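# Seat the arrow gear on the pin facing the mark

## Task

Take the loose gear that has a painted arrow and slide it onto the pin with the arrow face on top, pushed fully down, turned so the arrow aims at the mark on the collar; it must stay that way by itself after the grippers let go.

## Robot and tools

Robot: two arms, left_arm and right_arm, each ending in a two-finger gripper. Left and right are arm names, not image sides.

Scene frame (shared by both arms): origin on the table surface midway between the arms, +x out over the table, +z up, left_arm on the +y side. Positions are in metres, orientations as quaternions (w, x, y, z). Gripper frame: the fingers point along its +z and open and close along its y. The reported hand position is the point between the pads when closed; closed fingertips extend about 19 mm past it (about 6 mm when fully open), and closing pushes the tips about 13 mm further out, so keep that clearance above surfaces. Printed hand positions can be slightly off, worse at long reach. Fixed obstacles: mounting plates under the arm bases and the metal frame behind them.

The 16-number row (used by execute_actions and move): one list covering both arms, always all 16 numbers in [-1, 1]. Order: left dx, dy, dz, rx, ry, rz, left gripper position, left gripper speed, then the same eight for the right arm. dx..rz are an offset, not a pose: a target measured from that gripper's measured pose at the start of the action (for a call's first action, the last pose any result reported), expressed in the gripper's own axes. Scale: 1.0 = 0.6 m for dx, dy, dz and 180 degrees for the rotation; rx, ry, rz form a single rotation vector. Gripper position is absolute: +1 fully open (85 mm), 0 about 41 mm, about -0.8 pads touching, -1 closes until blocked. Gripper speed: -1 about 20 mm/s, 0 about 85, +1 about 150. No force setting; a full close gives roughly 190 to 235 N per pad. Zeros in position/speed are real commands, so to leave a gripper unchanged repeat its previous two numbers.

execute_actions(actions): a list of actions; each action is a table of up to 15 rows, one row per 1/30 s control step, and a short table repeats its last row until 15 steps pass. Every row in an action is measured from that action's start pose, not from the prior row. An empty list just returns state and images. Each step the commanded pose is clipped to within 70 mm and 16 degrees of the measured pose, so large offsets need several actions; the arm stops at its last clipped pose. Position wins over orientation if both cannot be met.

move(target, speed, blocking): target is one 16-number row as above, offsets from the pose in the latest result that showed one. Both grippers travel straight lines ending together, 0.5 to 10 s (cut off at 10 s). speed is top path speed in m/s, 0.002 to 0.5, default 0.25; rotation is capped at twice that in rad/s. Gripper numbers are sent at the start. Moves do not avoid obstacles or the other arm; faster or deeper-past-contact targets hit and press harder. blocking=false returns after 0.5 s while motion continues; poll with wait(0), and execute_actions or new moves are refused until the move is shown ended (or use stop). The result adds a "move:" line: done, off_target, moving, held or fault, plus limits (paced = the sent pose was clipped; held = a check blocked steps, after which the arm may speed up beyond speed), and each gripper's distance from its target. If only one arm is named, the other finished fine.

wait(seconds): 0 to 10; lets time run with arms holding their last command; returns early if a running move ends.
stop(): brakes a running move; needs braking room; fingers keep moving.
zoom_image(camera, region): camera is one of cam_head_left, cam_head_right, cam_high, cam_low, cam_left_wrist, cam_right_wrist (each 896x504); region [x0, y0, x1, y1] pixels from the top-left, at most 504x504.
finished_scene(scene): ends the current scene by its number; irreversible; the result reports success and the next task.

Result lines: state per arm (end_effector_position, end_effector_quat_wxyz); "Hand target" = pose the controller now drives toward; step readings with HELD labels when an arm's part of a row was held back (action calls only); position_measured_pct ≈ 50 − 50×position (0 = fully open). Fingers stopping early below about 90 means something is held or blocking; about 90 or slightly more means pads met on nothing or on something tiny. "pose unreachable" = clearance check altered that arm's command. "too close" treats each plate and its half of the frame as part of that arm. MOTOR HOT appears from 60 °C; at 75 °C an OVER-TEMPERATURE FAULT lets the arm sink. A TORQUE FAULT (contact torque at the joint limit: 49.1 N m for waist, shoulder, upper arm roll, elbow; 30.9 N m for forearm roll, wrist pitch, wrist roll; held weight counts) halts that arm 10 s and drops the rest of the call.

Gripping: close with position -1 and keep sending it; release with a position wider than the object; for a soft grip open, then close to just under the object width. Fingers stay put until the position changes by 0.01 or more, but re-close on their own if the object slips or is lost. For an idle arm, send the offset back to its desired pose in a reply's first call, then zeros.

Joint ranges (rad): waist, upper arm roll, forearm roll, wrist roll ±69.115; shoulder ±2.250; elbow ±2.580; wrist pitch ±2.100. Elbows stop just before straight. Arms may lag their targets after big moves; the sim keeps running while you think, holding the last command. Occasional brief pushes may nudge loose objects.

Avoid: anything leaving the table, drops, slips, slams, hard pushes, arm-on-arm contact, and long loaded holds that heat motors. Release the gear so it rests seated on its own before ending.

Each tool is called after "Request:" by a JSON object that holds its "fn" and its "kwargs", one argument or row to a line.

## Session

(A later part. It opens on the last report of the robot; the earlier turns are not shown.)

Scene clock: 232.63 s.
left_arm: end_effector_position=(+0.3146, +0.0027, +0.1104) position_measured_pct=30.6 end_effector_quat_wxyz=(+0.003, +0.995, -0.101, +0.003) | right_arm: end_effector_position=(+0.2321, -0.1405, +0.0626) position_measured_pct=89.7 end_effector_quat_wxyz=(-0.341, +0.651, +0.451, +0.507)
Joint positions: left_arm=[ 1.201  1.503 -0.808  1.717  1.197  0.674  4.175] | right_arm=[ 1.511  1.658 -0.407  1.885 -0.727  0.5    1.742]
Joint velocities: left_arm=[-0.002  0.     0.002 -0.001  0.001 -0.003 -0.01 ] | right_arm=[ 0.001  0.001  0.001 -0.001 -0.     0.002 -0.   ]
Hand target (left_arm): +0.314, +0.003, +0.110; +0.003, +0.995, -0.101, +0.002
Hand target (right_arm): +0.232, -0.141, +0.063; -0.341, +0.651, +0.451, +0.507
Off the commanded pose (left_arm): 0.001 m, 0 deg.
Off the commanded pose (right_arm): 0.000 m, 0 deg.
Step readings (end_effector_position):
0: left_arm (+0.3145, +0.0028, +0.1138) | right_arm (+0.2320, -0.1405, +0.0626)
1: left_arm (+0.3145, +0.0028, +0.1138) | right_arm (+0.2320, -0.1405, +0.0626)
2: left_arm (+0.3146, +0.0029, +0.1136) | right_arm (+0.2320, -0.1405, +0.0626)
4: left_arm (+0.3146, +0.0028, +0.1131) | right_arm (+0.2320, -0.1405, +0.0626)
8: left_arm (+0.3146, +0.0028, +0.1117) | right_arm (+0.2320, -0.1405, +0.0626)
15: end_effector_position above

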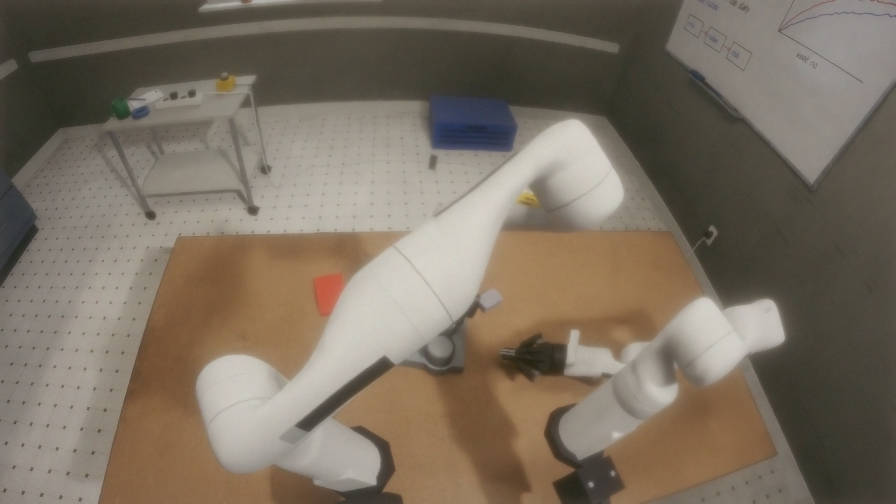

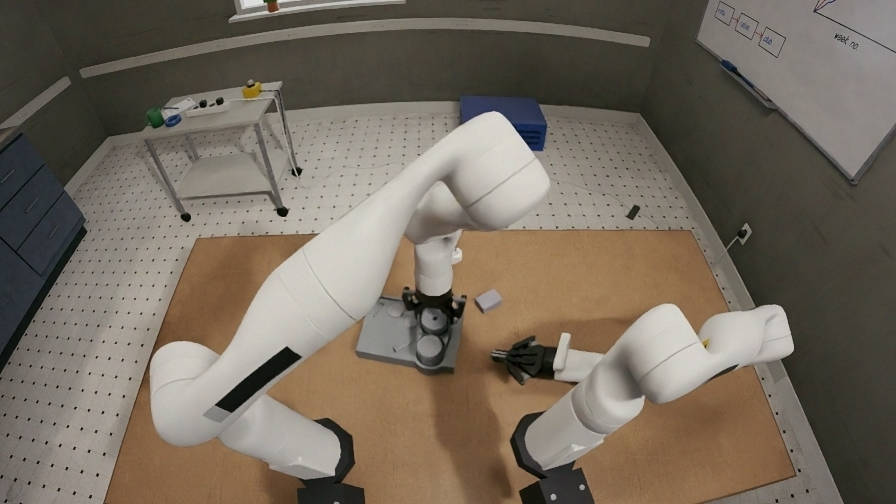

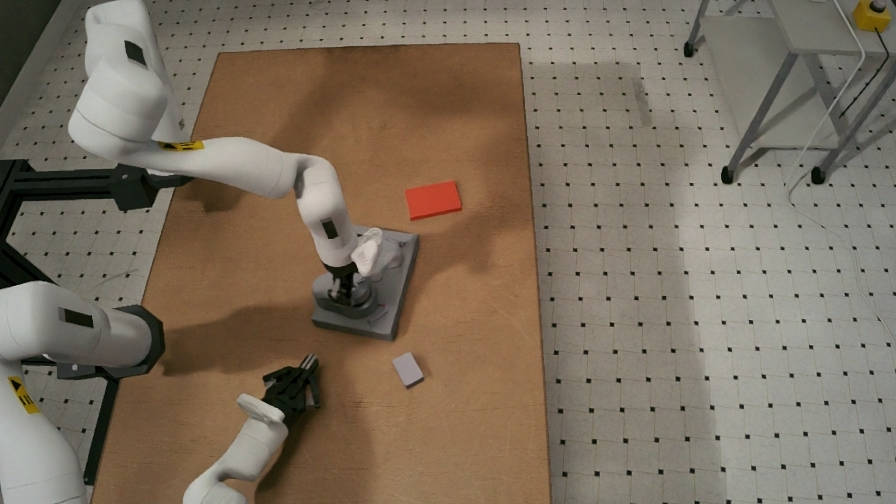

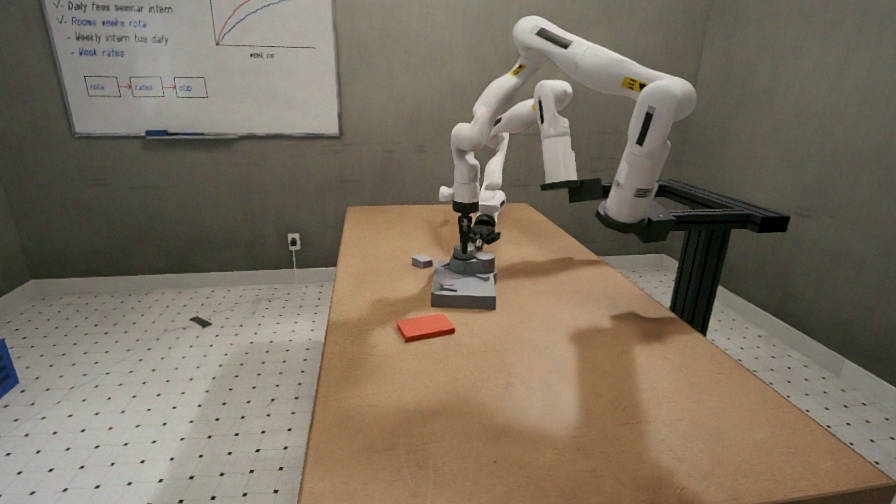

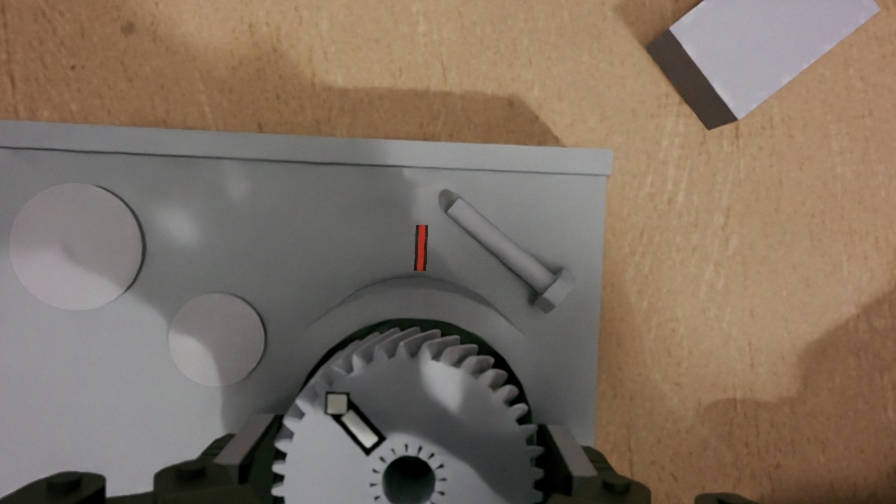

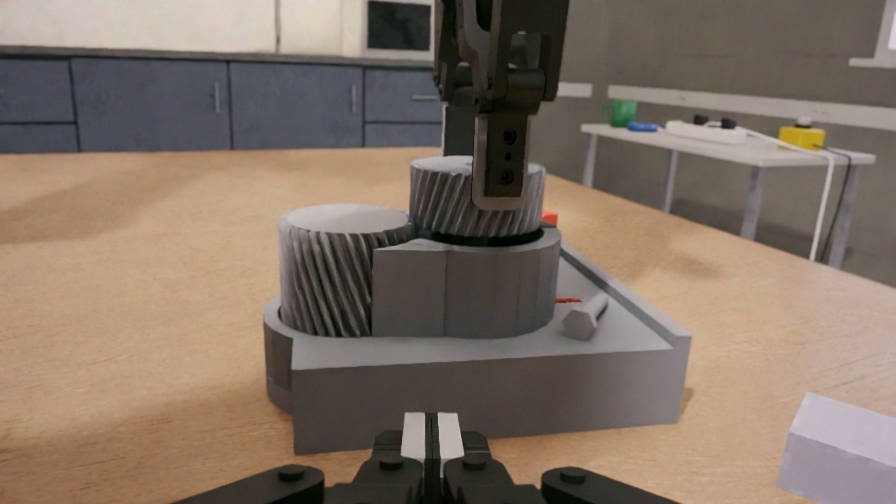

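Request:
{"fn": "execute_actions", "kwargs": {
  "actions": [
    [[-0.0017,-0.0012,0.0005,0,0,0.0003,-1,-0.6, 0,0,0,0,0,0,-0.8,0],[-0.0017,-0.0012,0.0006,0,0,0.0006,-1,-0.6, 0,0,0,0,0,0,-0.8,0],[-0.0017,-0.0012,0.0008,0,0,0.001,-1,-0.6, 0,0,0,0,0,0,-0.8,0],[-0.0017,-0.0012,0.0012,0,0,0.0017,-1,-0.6, 0,0,0,0,0,0,-0.8,0],[-0.0017,-0.0012,0.0017,0,0,0.0026,-1,-0.6, 0,0,0,0,0,0,-0.8,0],[-0.0017,-0.0012,0.0022,0,0,0.0035,-1,-0.6, 0,0,0,0,0,0,-0.8,0],[-0.0017,-0.0012,0.0027,0,0,0.0044,-1,-0.6, 0,0,0,0,0,0,-0.8,0],[-0.0017,-0.0012,0.0031,0,0,0.0053,-1,-0.6, 0,0,0,0,0,0,-0.8,0],[-0.0017,-0.0012,0.0035,0,0,0.006,-1,-0.6, 0,0,0,0,0,0,-0.8,0],[-0.0017,-0.0012,0.0038,0,0,0.0067,-1,-0.6, 0,0,0,0,0,0,-0.8,0]]
  ]
}}

Scene clock: 239.57 s.
left_arm: end_effector_position=(+0.3146, +0.0028, +0.1086) position_measured_pct=30.6 end_effector_quat_wxyz=(+0.004, +0.994, -0.111, +0.004) | right_arm: end_effector_position=(+0.2321, -0.1405, +0.0626) position_measured_pct=89.7 end_effector_quat_wxyz=(-0.341, +0.651, +0.451, +0.507)
Joint positions: left_arm=[ 1.197  1.504 -0.802  1.719  1.201  0.665  4.15 ] | right_arm=[ 1.511  1.658 -0.407  1.885 -0.727  0.5    1.742]
Joint velocities: left_arm=[-0.002  0.001  0.002 -0.     0.    -0.003 -0.011] | right_arm=[-0.001 -0.     0.001  0.001 -0.    -0.    -0.001]
Hand target (left_arm): +0.314, +0.004, +0.108; +0.003, +0.994, -0.112, +0.003
Hand target (right_arm): +0.232, -0.141, +0.063; -0.341, +0.651, +0.451, +0.507
Off the commanded pose (left_arm): 0.001 m, 0 deg.
Off the commanded pose (right_arm): 0.000 m, 0 deg.
Step readings (end_effector_position):
0: left_arm (+0.3146, +0.0027, +0.1103) | right_arm (+0.2320, -0.1405, +0.0626)
1: left_arm (+0.3146, +0.0028, +0.1103) | right_arm (+0.2321, -0.1405, +0.0626)
2: left_arm (+0.3146, +0.0028, +0.1104) | right_arm (+0.2321, -0.1405, +0.0626)
4: left_arm (+0.3146, +0.0028, +0.1103) | right_arm (+0.2321, -0.1405, +0.0626)
8: left_arm (+0.3146, +0.0028, +0.1096) | right_arm (+0.2321, -0.1405, +0.0626)
15: end_effector_position above

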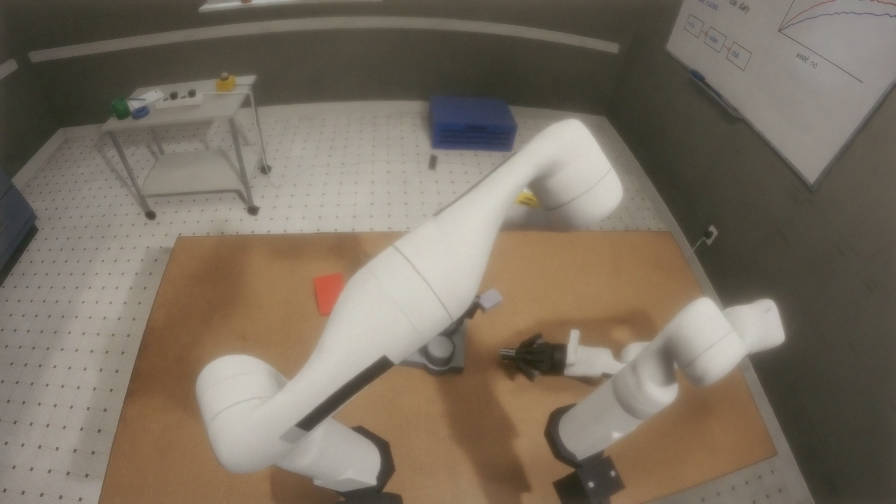

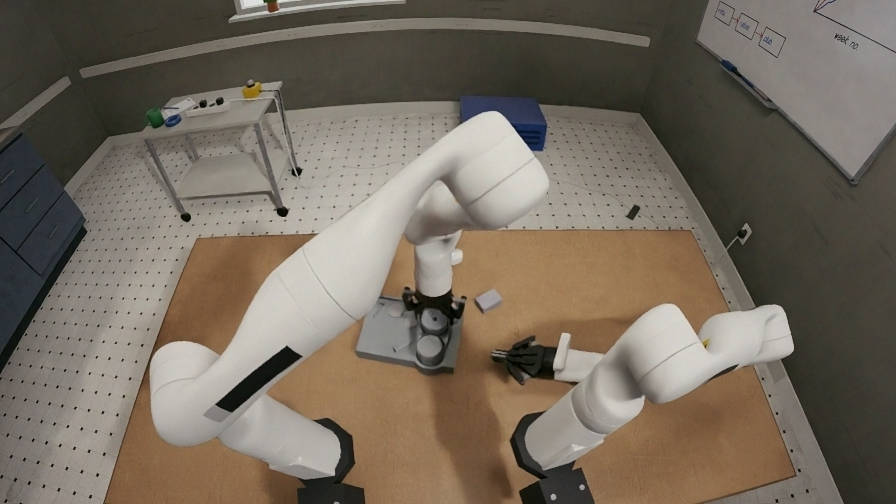

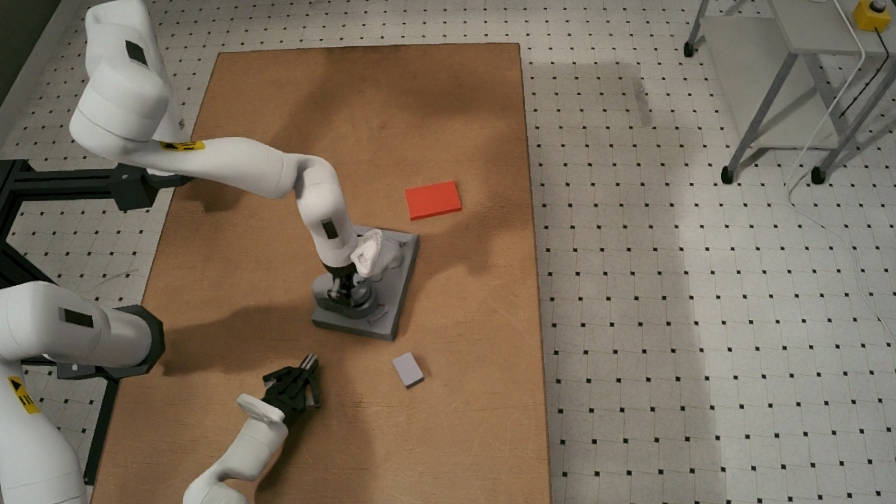

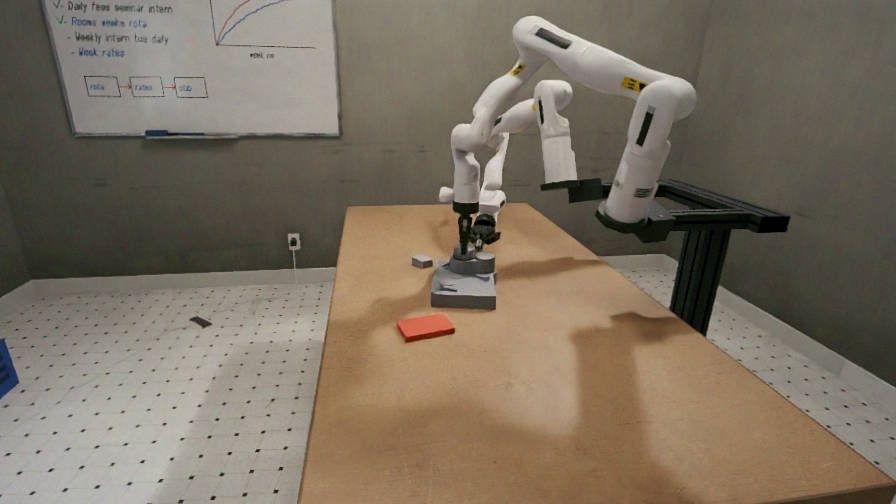

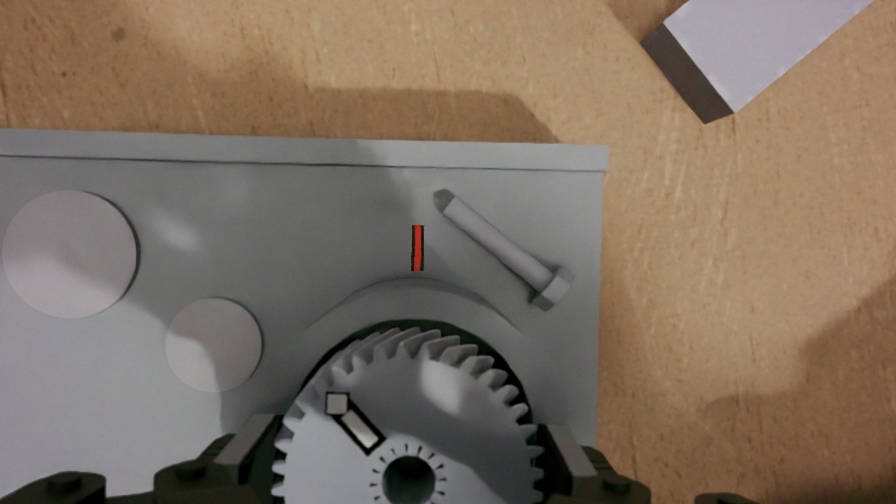

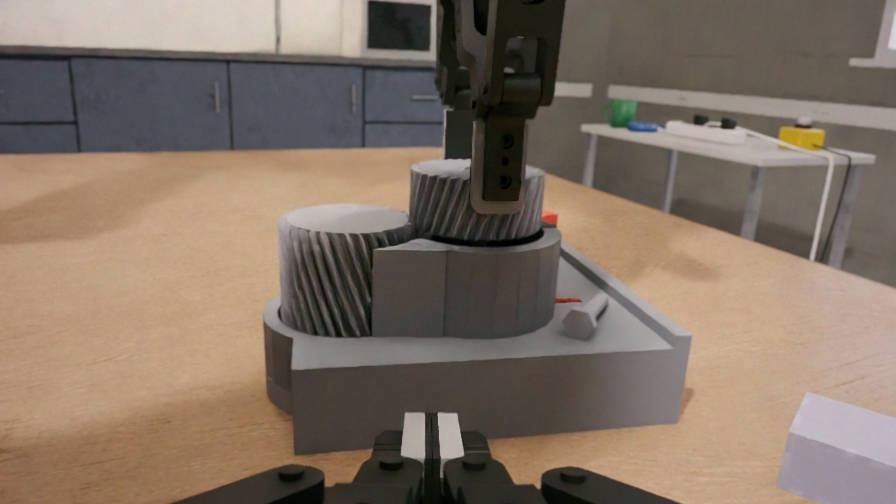

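Request:
{"fn": "execute_actions", "kwargs": {
  "actions": []
}}

Scene clock: 243.93 s.
left_arm: end_effector_position=(+0.3146, +0.0028, +0.1086) position_measured_pct=30.6 end_effector_quat_wxyz=(+0.004, +0.994, -0.112, +0.004) | right_arm: end_effector_position=(+0.2321, -0.1405, +0.0626) position_measured_pct=89.7 end_effector_quat_wxyz=(-0.341, +0.651, +0.451, +0.507)
Joint positions: left_arm=[ 1.197  1.504 -0.801  1.719  1.201  0.665  4.149] | right_arm=[ 1.511  1.658 -0.407  1.885 -0.727  0.5    1.742]
Joint velocities: left_arm=[ 0.001 -0.    -0.001  0.     0.001  0.     0.   ] | right_arm=[-0.    -0.    -0.001  0.    -0.     0.001  0.   ]
Hand target (left_arm): +0.314, +0.004, +0.108; +0.003, +0.994, -0.112, +0.003
Hand target (right_arm): +0.232, -0.141, +0.063; -0.341, +0.651, +0.451, +0.507
Off the commanded pose (left_arm): 0.001 m, 0 deg.
Off the commanded pose (right_arm): 0.000 m, 0 deg.

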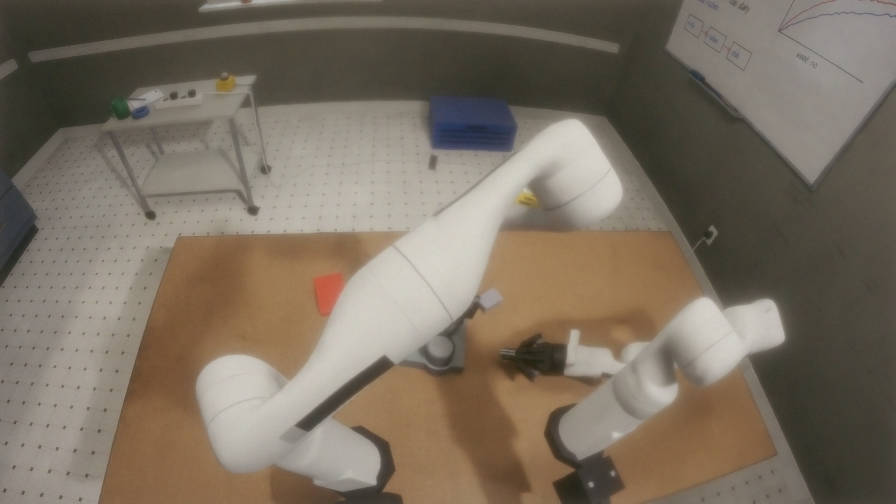

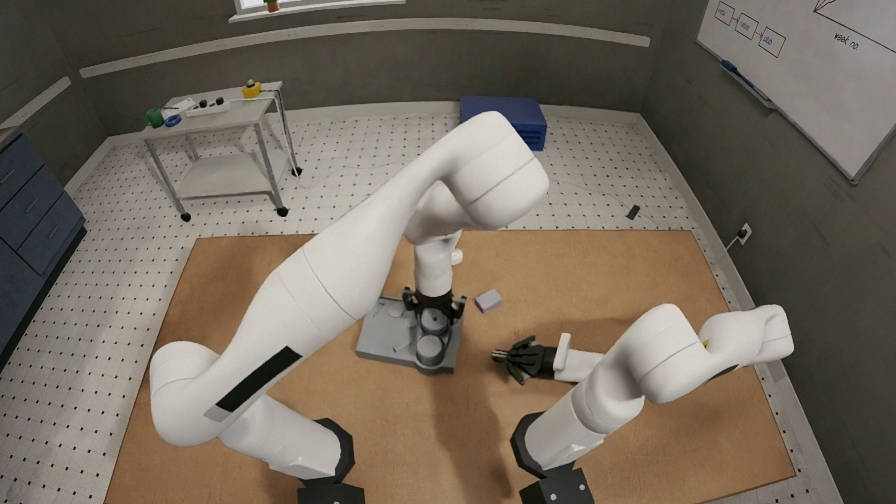

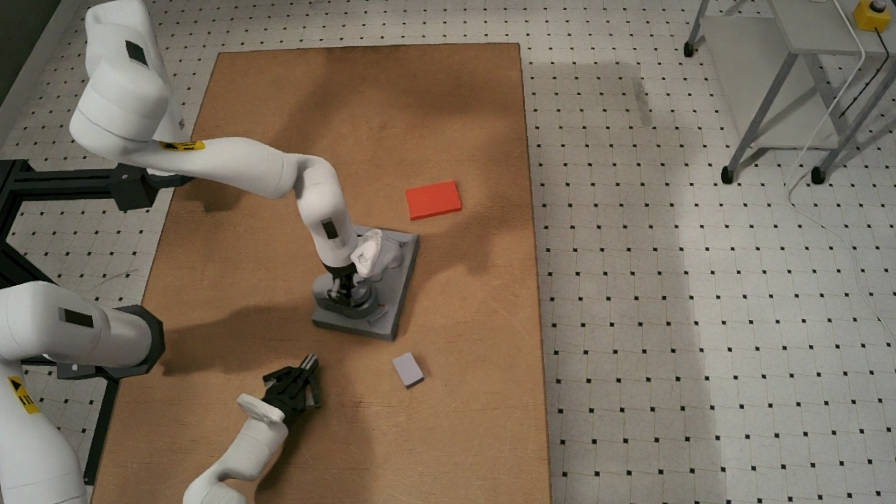

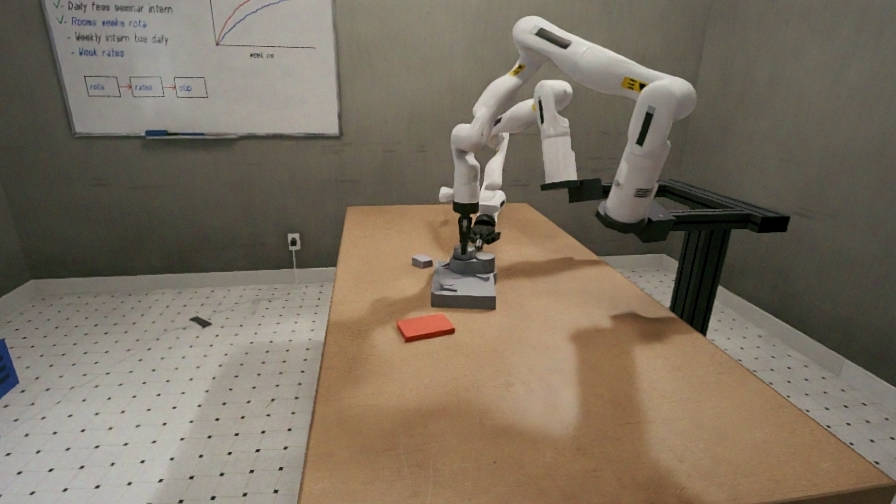

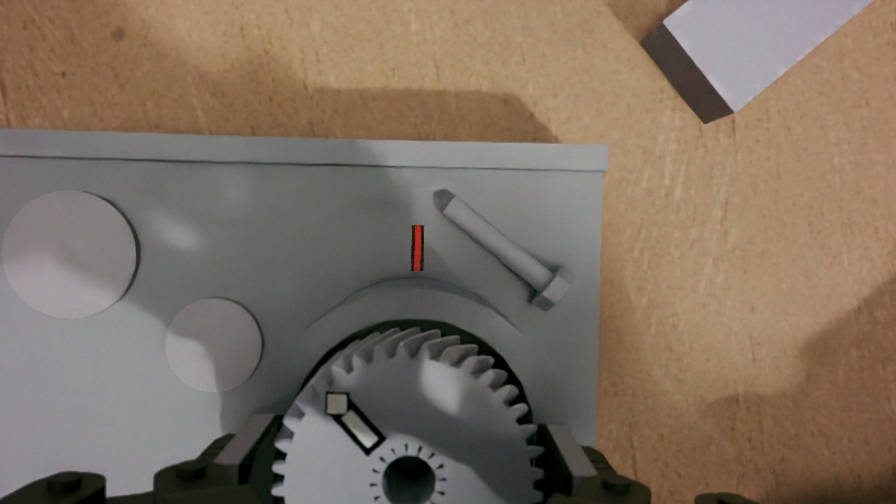

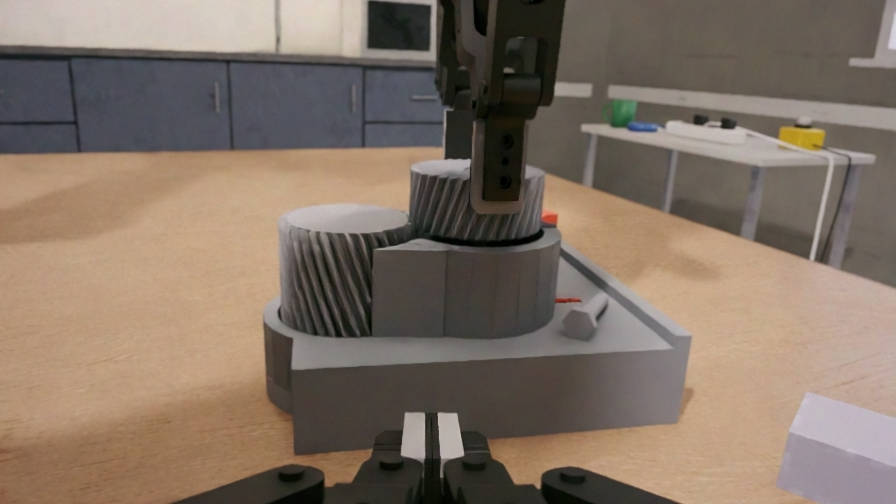

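Request:
{"fn": "execute_actions", "kwargs": {
  "actions": [
    [[0,0,0.0007,0,0,0.001,-1,-0.6,0,0,0,0,0,0,-0.8,0],[0,0,0.0012,0,0,0.002,-1,-0.6,0,0,0,0,0,0,-0.8,0],[0,0,0.0018,0,0,0.003,-1,-0.6,0,0,0,0,0,0,-0.8,0],[0,0,0.0024,0,0,0.0042,-1,-0.6,0,0,0,0,0,0,-0.8,0],[0,0,0.003,0,0,0.0054,-1,-0.6,0,0,0,0,0,0,-0.8,0],[0,0,0.0036,0,0,0.0066,-1,-0.6,0,0,0,0,0,0,-0.8,0],[0,0,0.0042,0,0,0.0078,-1,-0.6,0,0,0,0,0,0,-0.8,0],[0,0,0.0048,0,0,0.009,-1,-0.6,0,0,0,0,0,0,-0.8,0],[0,0,0.0053,0,0,0.0100,-1,-0.6,0,0,0,0,0,0,-0.8,0],[0,0,0.0057,0,0,0.0108,-1,-0.6,0,0,0,0,0,0,-0.8,0]]
  ]
}}

Scene clock: 247.53 s.
left_arm: end_effector_position=(+0.3146, +0.0027, +0.1053) position_measured_pct=30.6 end_effector_quat_wxyz=(+0.004, +0.992, -0.128, +0.004) | right_arm: end_effector_position=(+0.2321, -0.1405, +0.0626) position_measured_pct=89.7 end_effector_quat_wxyz=(-0.341, +0.651, +0.451, +0.507)
Joint positions: left_arm=[ 1.191  1.507 -0.793  1.716  1.202  0.656  4.115] | right_arm=[ 1.511  1.658 -0.407  1.885 -0.727  0.5    1.742]
Joint velocities: left_arm=[-0.003  0.001  0.002 -0.     0.001 -0.005 -0.015] | right_arm=[ 0.001  0.     0.001 -0.002  0.     0.002 -0.   ]
Hand target (left_arm): +0.315, +0.003, +0.105; +0.004, +0.992, -0.129, +0.004
Hand target (right_arm): +0.232, -0.141, +0.063; -0.341, +0.651, +0.451, +0.507
Off the commanded pose (left_arm): 0.000 m, 0 deg.
Off the commanded pose (right_arm): 0.000 m, 0 deg.
Step readings (end_effector_position):
0: left_arm (+0.3146, +0.0028, +0.1086) | right_arm (+0.2321, -0.1405, +0.0626)
1: left_arm (+0.3146, +0.0027, +0.1086) | right_arm (+0.2321, -0.1405, +0.0626)
2: left_arm (+0.3146, +0.0027, +0.1084) | right_arm (+0.2321, -0.1405, +0.0626)
4: left_arm (+0.3146, +0.0027, +0.1080) | right_arm (+0.2321, -0.1405, +0.0626)
8: left_arm (+0.3147, +0.0027, +0.1067) | right_arm (+0.2321, -0.1405, +0.0626)
15: end_effector_position above

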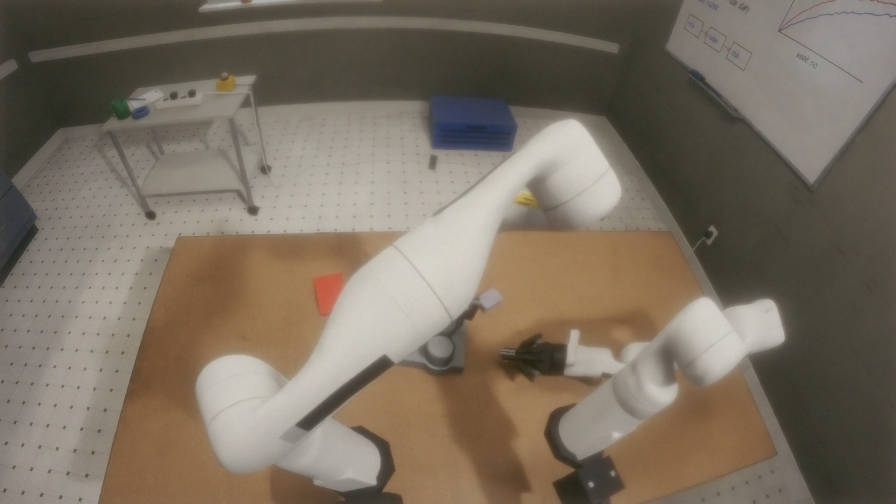

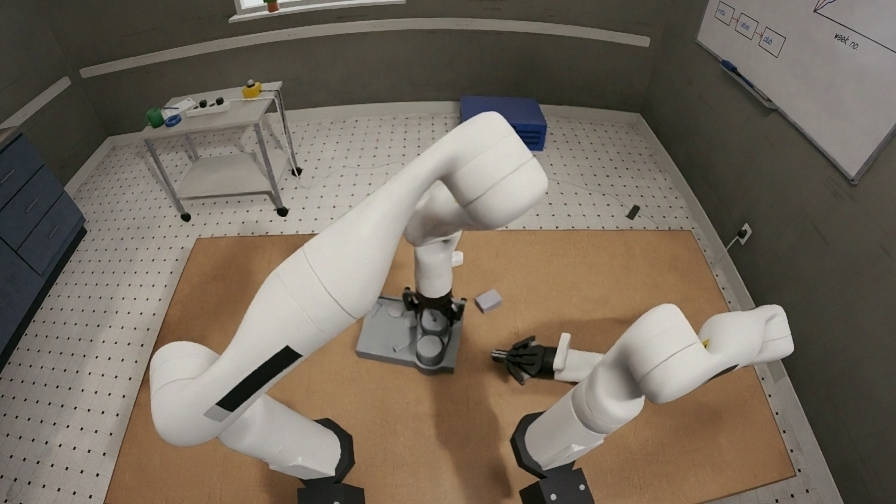

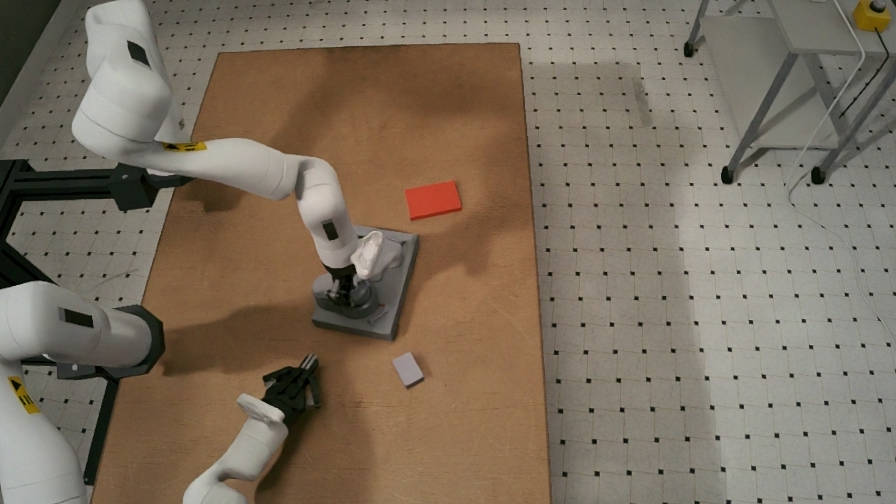

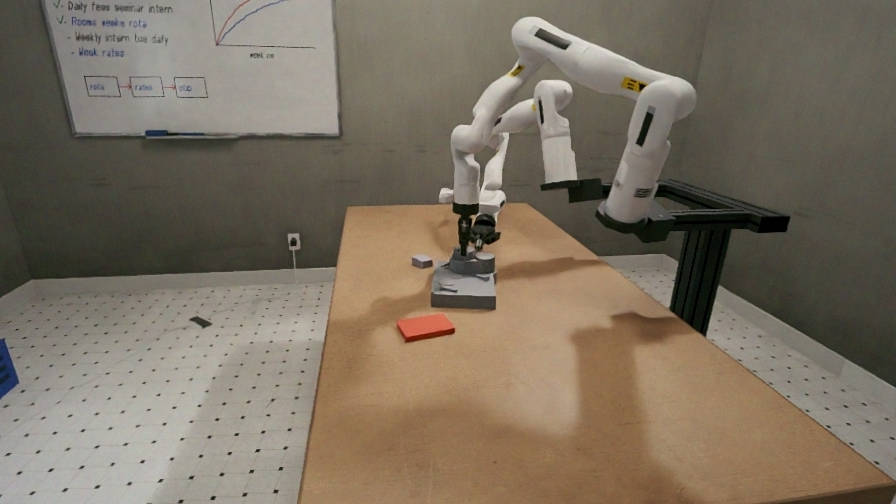

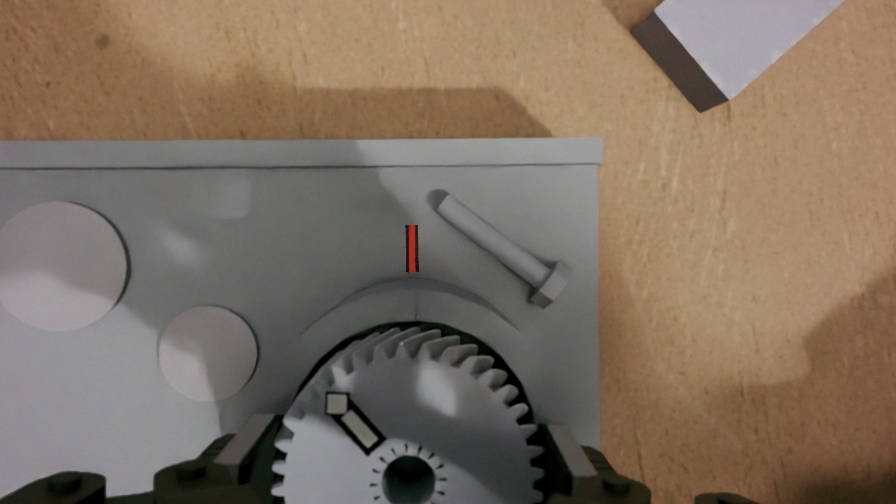

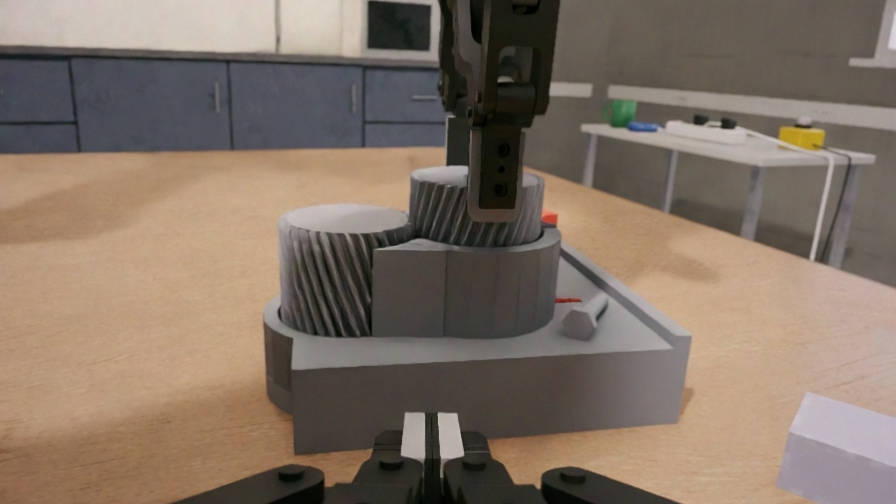

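Request:
{"fn": "zoom_image", "kwargs": {
  "camera": "cam_right_wrist",
  "region": [370, 140, 580, 270]
}}

Region (370, 140, 580, 270) of cam_right_wrist's 896x504 image, scaled by 2.400; it fills the top 312 rows of this view, and the rest is white.

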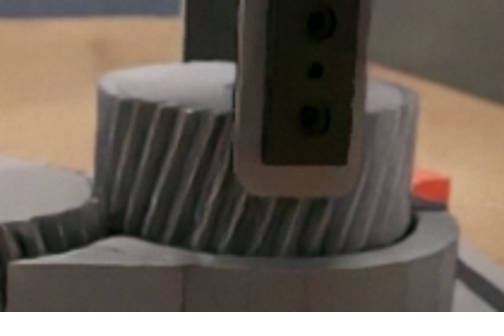

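Request:
{"fn": "execute_actions", "kwargs": {
  "actions": [
    [[0,0,0.0008,0,0,0.002,-1,-0.6,0,0,0,0,0,0,-0.8,0],[0,0,0.002,0,0,0.0046,-1,-0.6,0,0,0,0,0,0,-0.8,0],[0,0,0.0035,0,0,0.0078,-1,-0.6,0,0,0,0,0,0,-0.8,0],[0,0,0.0051,0,0,0.0112,-1,-0.6,0,0,0,0,0,0,-0.8,0],[0,0,0.0068,0,0,0.0148,-1,-0.6,0,0,0,0,0,0,-0.8,0],[0,0,0.0085,0,0,0.0184,-1,-0.6,0,0,0,0,0,0,-0.8,0],[0,0,0.0102,0,0,0.022,-1,-0.6,0,0,0,0,0,0,-0.8,0],[0,0,0.0118,0,0,0.0254,-1,-0.6,0,0,0,0,0,0,-0.8,0],[0,0,0.0132,0,0,0.0284,-1,-0.6,0,0,0,0,0,0,-0.8,0],[0,0,0.0144,0,0,0.031,-1,-0.6,0,0,0,0,0,0,-0.8,0],[0,0,0.0152,0,0,0.0327,-1,-0.6,0,0,0,0,0,0,-0.8,0],[0,0,0.0155,0,0,0.0333,-1,-0.6,0,0,0,0,0,0,-0.8,0]]
  ]
}}

Scene clock: 254.60 s.
left_arm: end_effector_position=(+0.3147, +0.0024, +0.0965) position_measured_pct=30.6 end_effector_quat_wxyz=(+0.003, +0.984, -0.178, +0.004) | right_arm: end_effector_position=(+0.2321, -0.1405, +0.0626) position_measured_pct=89.7 end_effector_quat_wxyz=(-0.341, +0.651, +0.451, +0.507)
Joint positions: left_arm=[ 1.176  1.516 -0.77   1.707  1.2    0.632  4.015] | right_arm=[ 1.511  1.658 -0.407  1.885 -0.727  0.5    1.742]
Joint velocities: left_arm=[-0.014  0.002  0.019  0.002  0.012 -0.027 -0.082] | right_arm=[-0.001  0.001  0.001 -0.     0.     0.001  0.001]
Hand target (left_arm): +0.315, +0.003, +0.096; +0.003, +0.984, -0.180, +0.004
Hand target (right_arm): +0.232, -0.141, +0.063; -0.341, +0.651, +0.451, +0.507
Off the commanded pose (left_arm): 0.001 m, 0 deg.
Off the commanded pose (right_arm): 0.000 m, 0 deg.
Step readings (end_effector_position):
0: left_arm (+0.3147, +0.0027, +0.1052) | right_arm (+0.2321, -0.1405, +0.0626)
1: left_arm (+0.3147, +0.0027, +0.1051) | right_arm (+0.2321, -0.1405, +0.0626)
2: left_arm (+0.3147, +0.0027, +0.1050) | right_arm (+0.2321, -0.1405, +0.0626)
4: left_arm (+0.3148, +0.0027, +0.1041) | right_arm (+0.2321, -0.1405, +0.0626)
8: left_arm (+0.3147, +0.0026, +0.1010) | right_arm (+0.2321, -0.1405, +0.0626)
15: end_effector_position above

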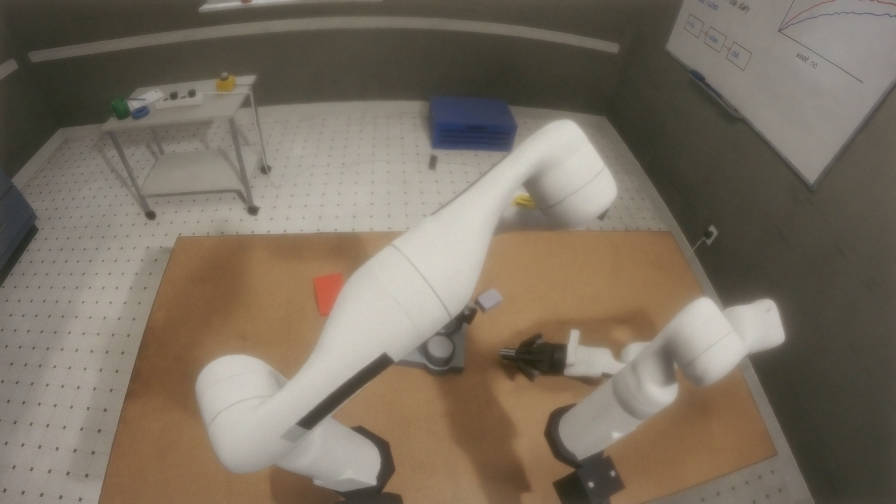

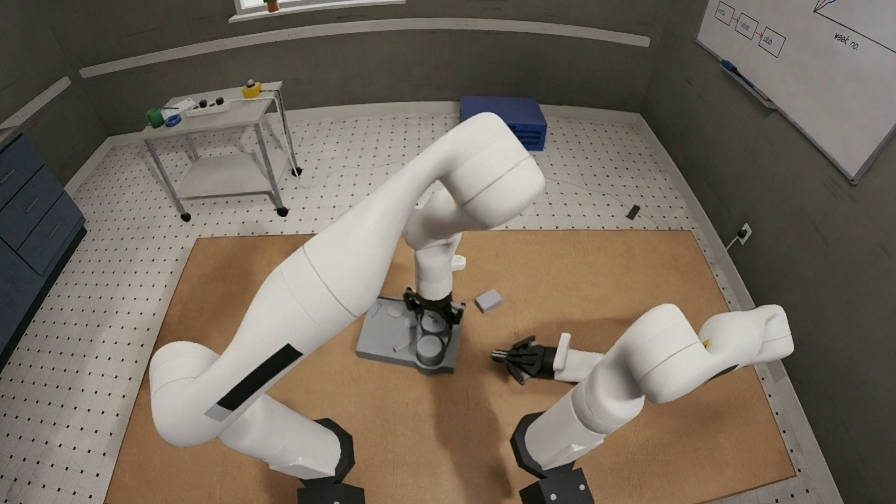

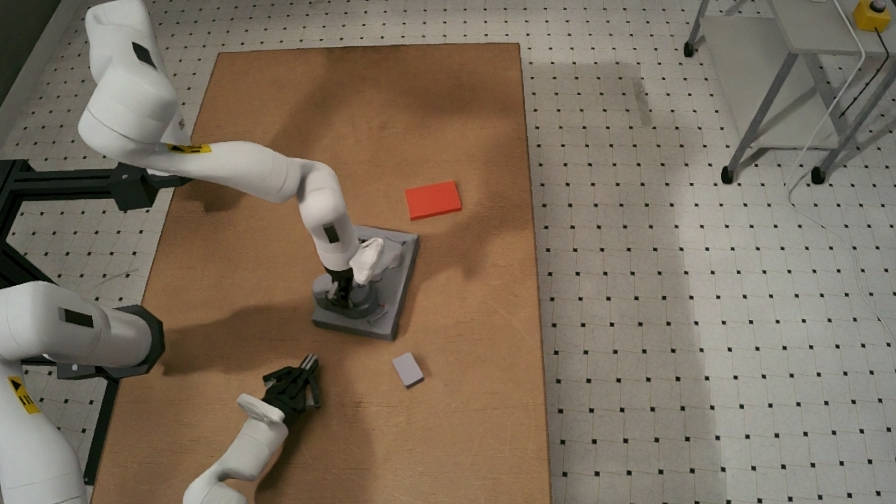

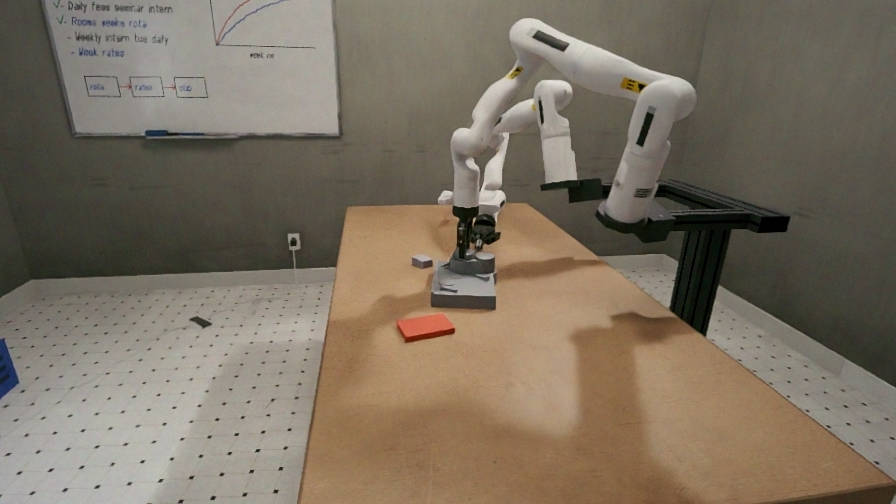

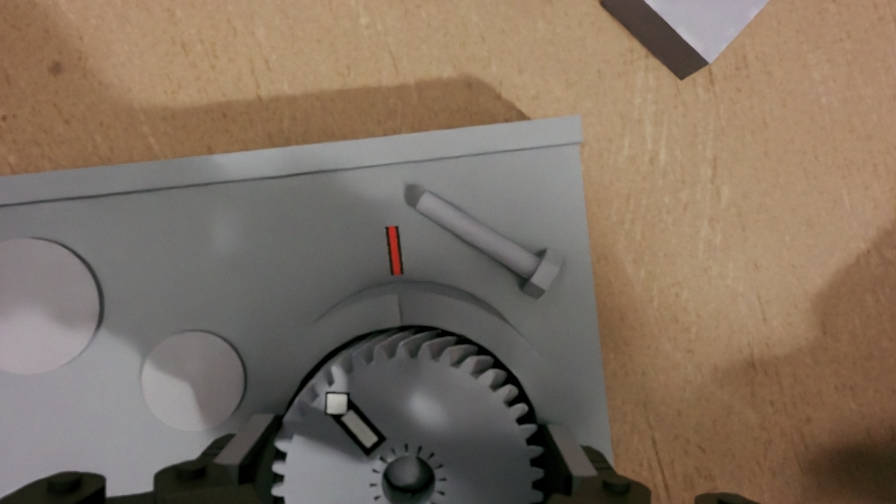

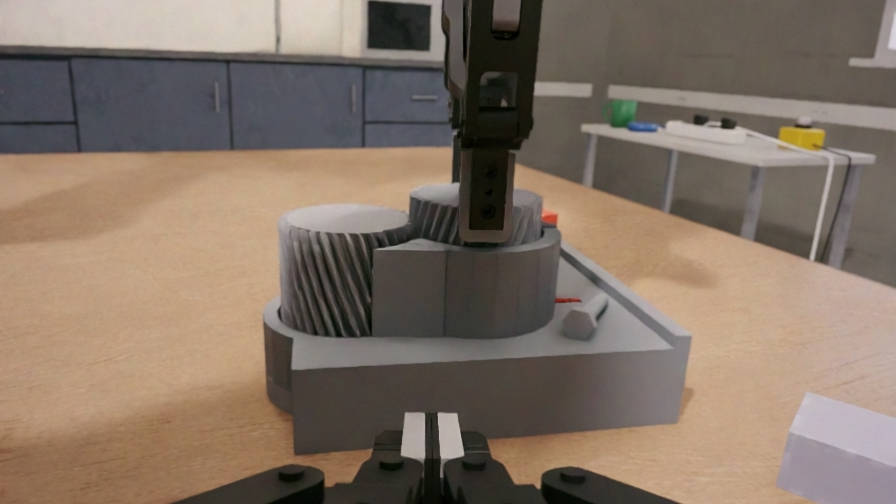

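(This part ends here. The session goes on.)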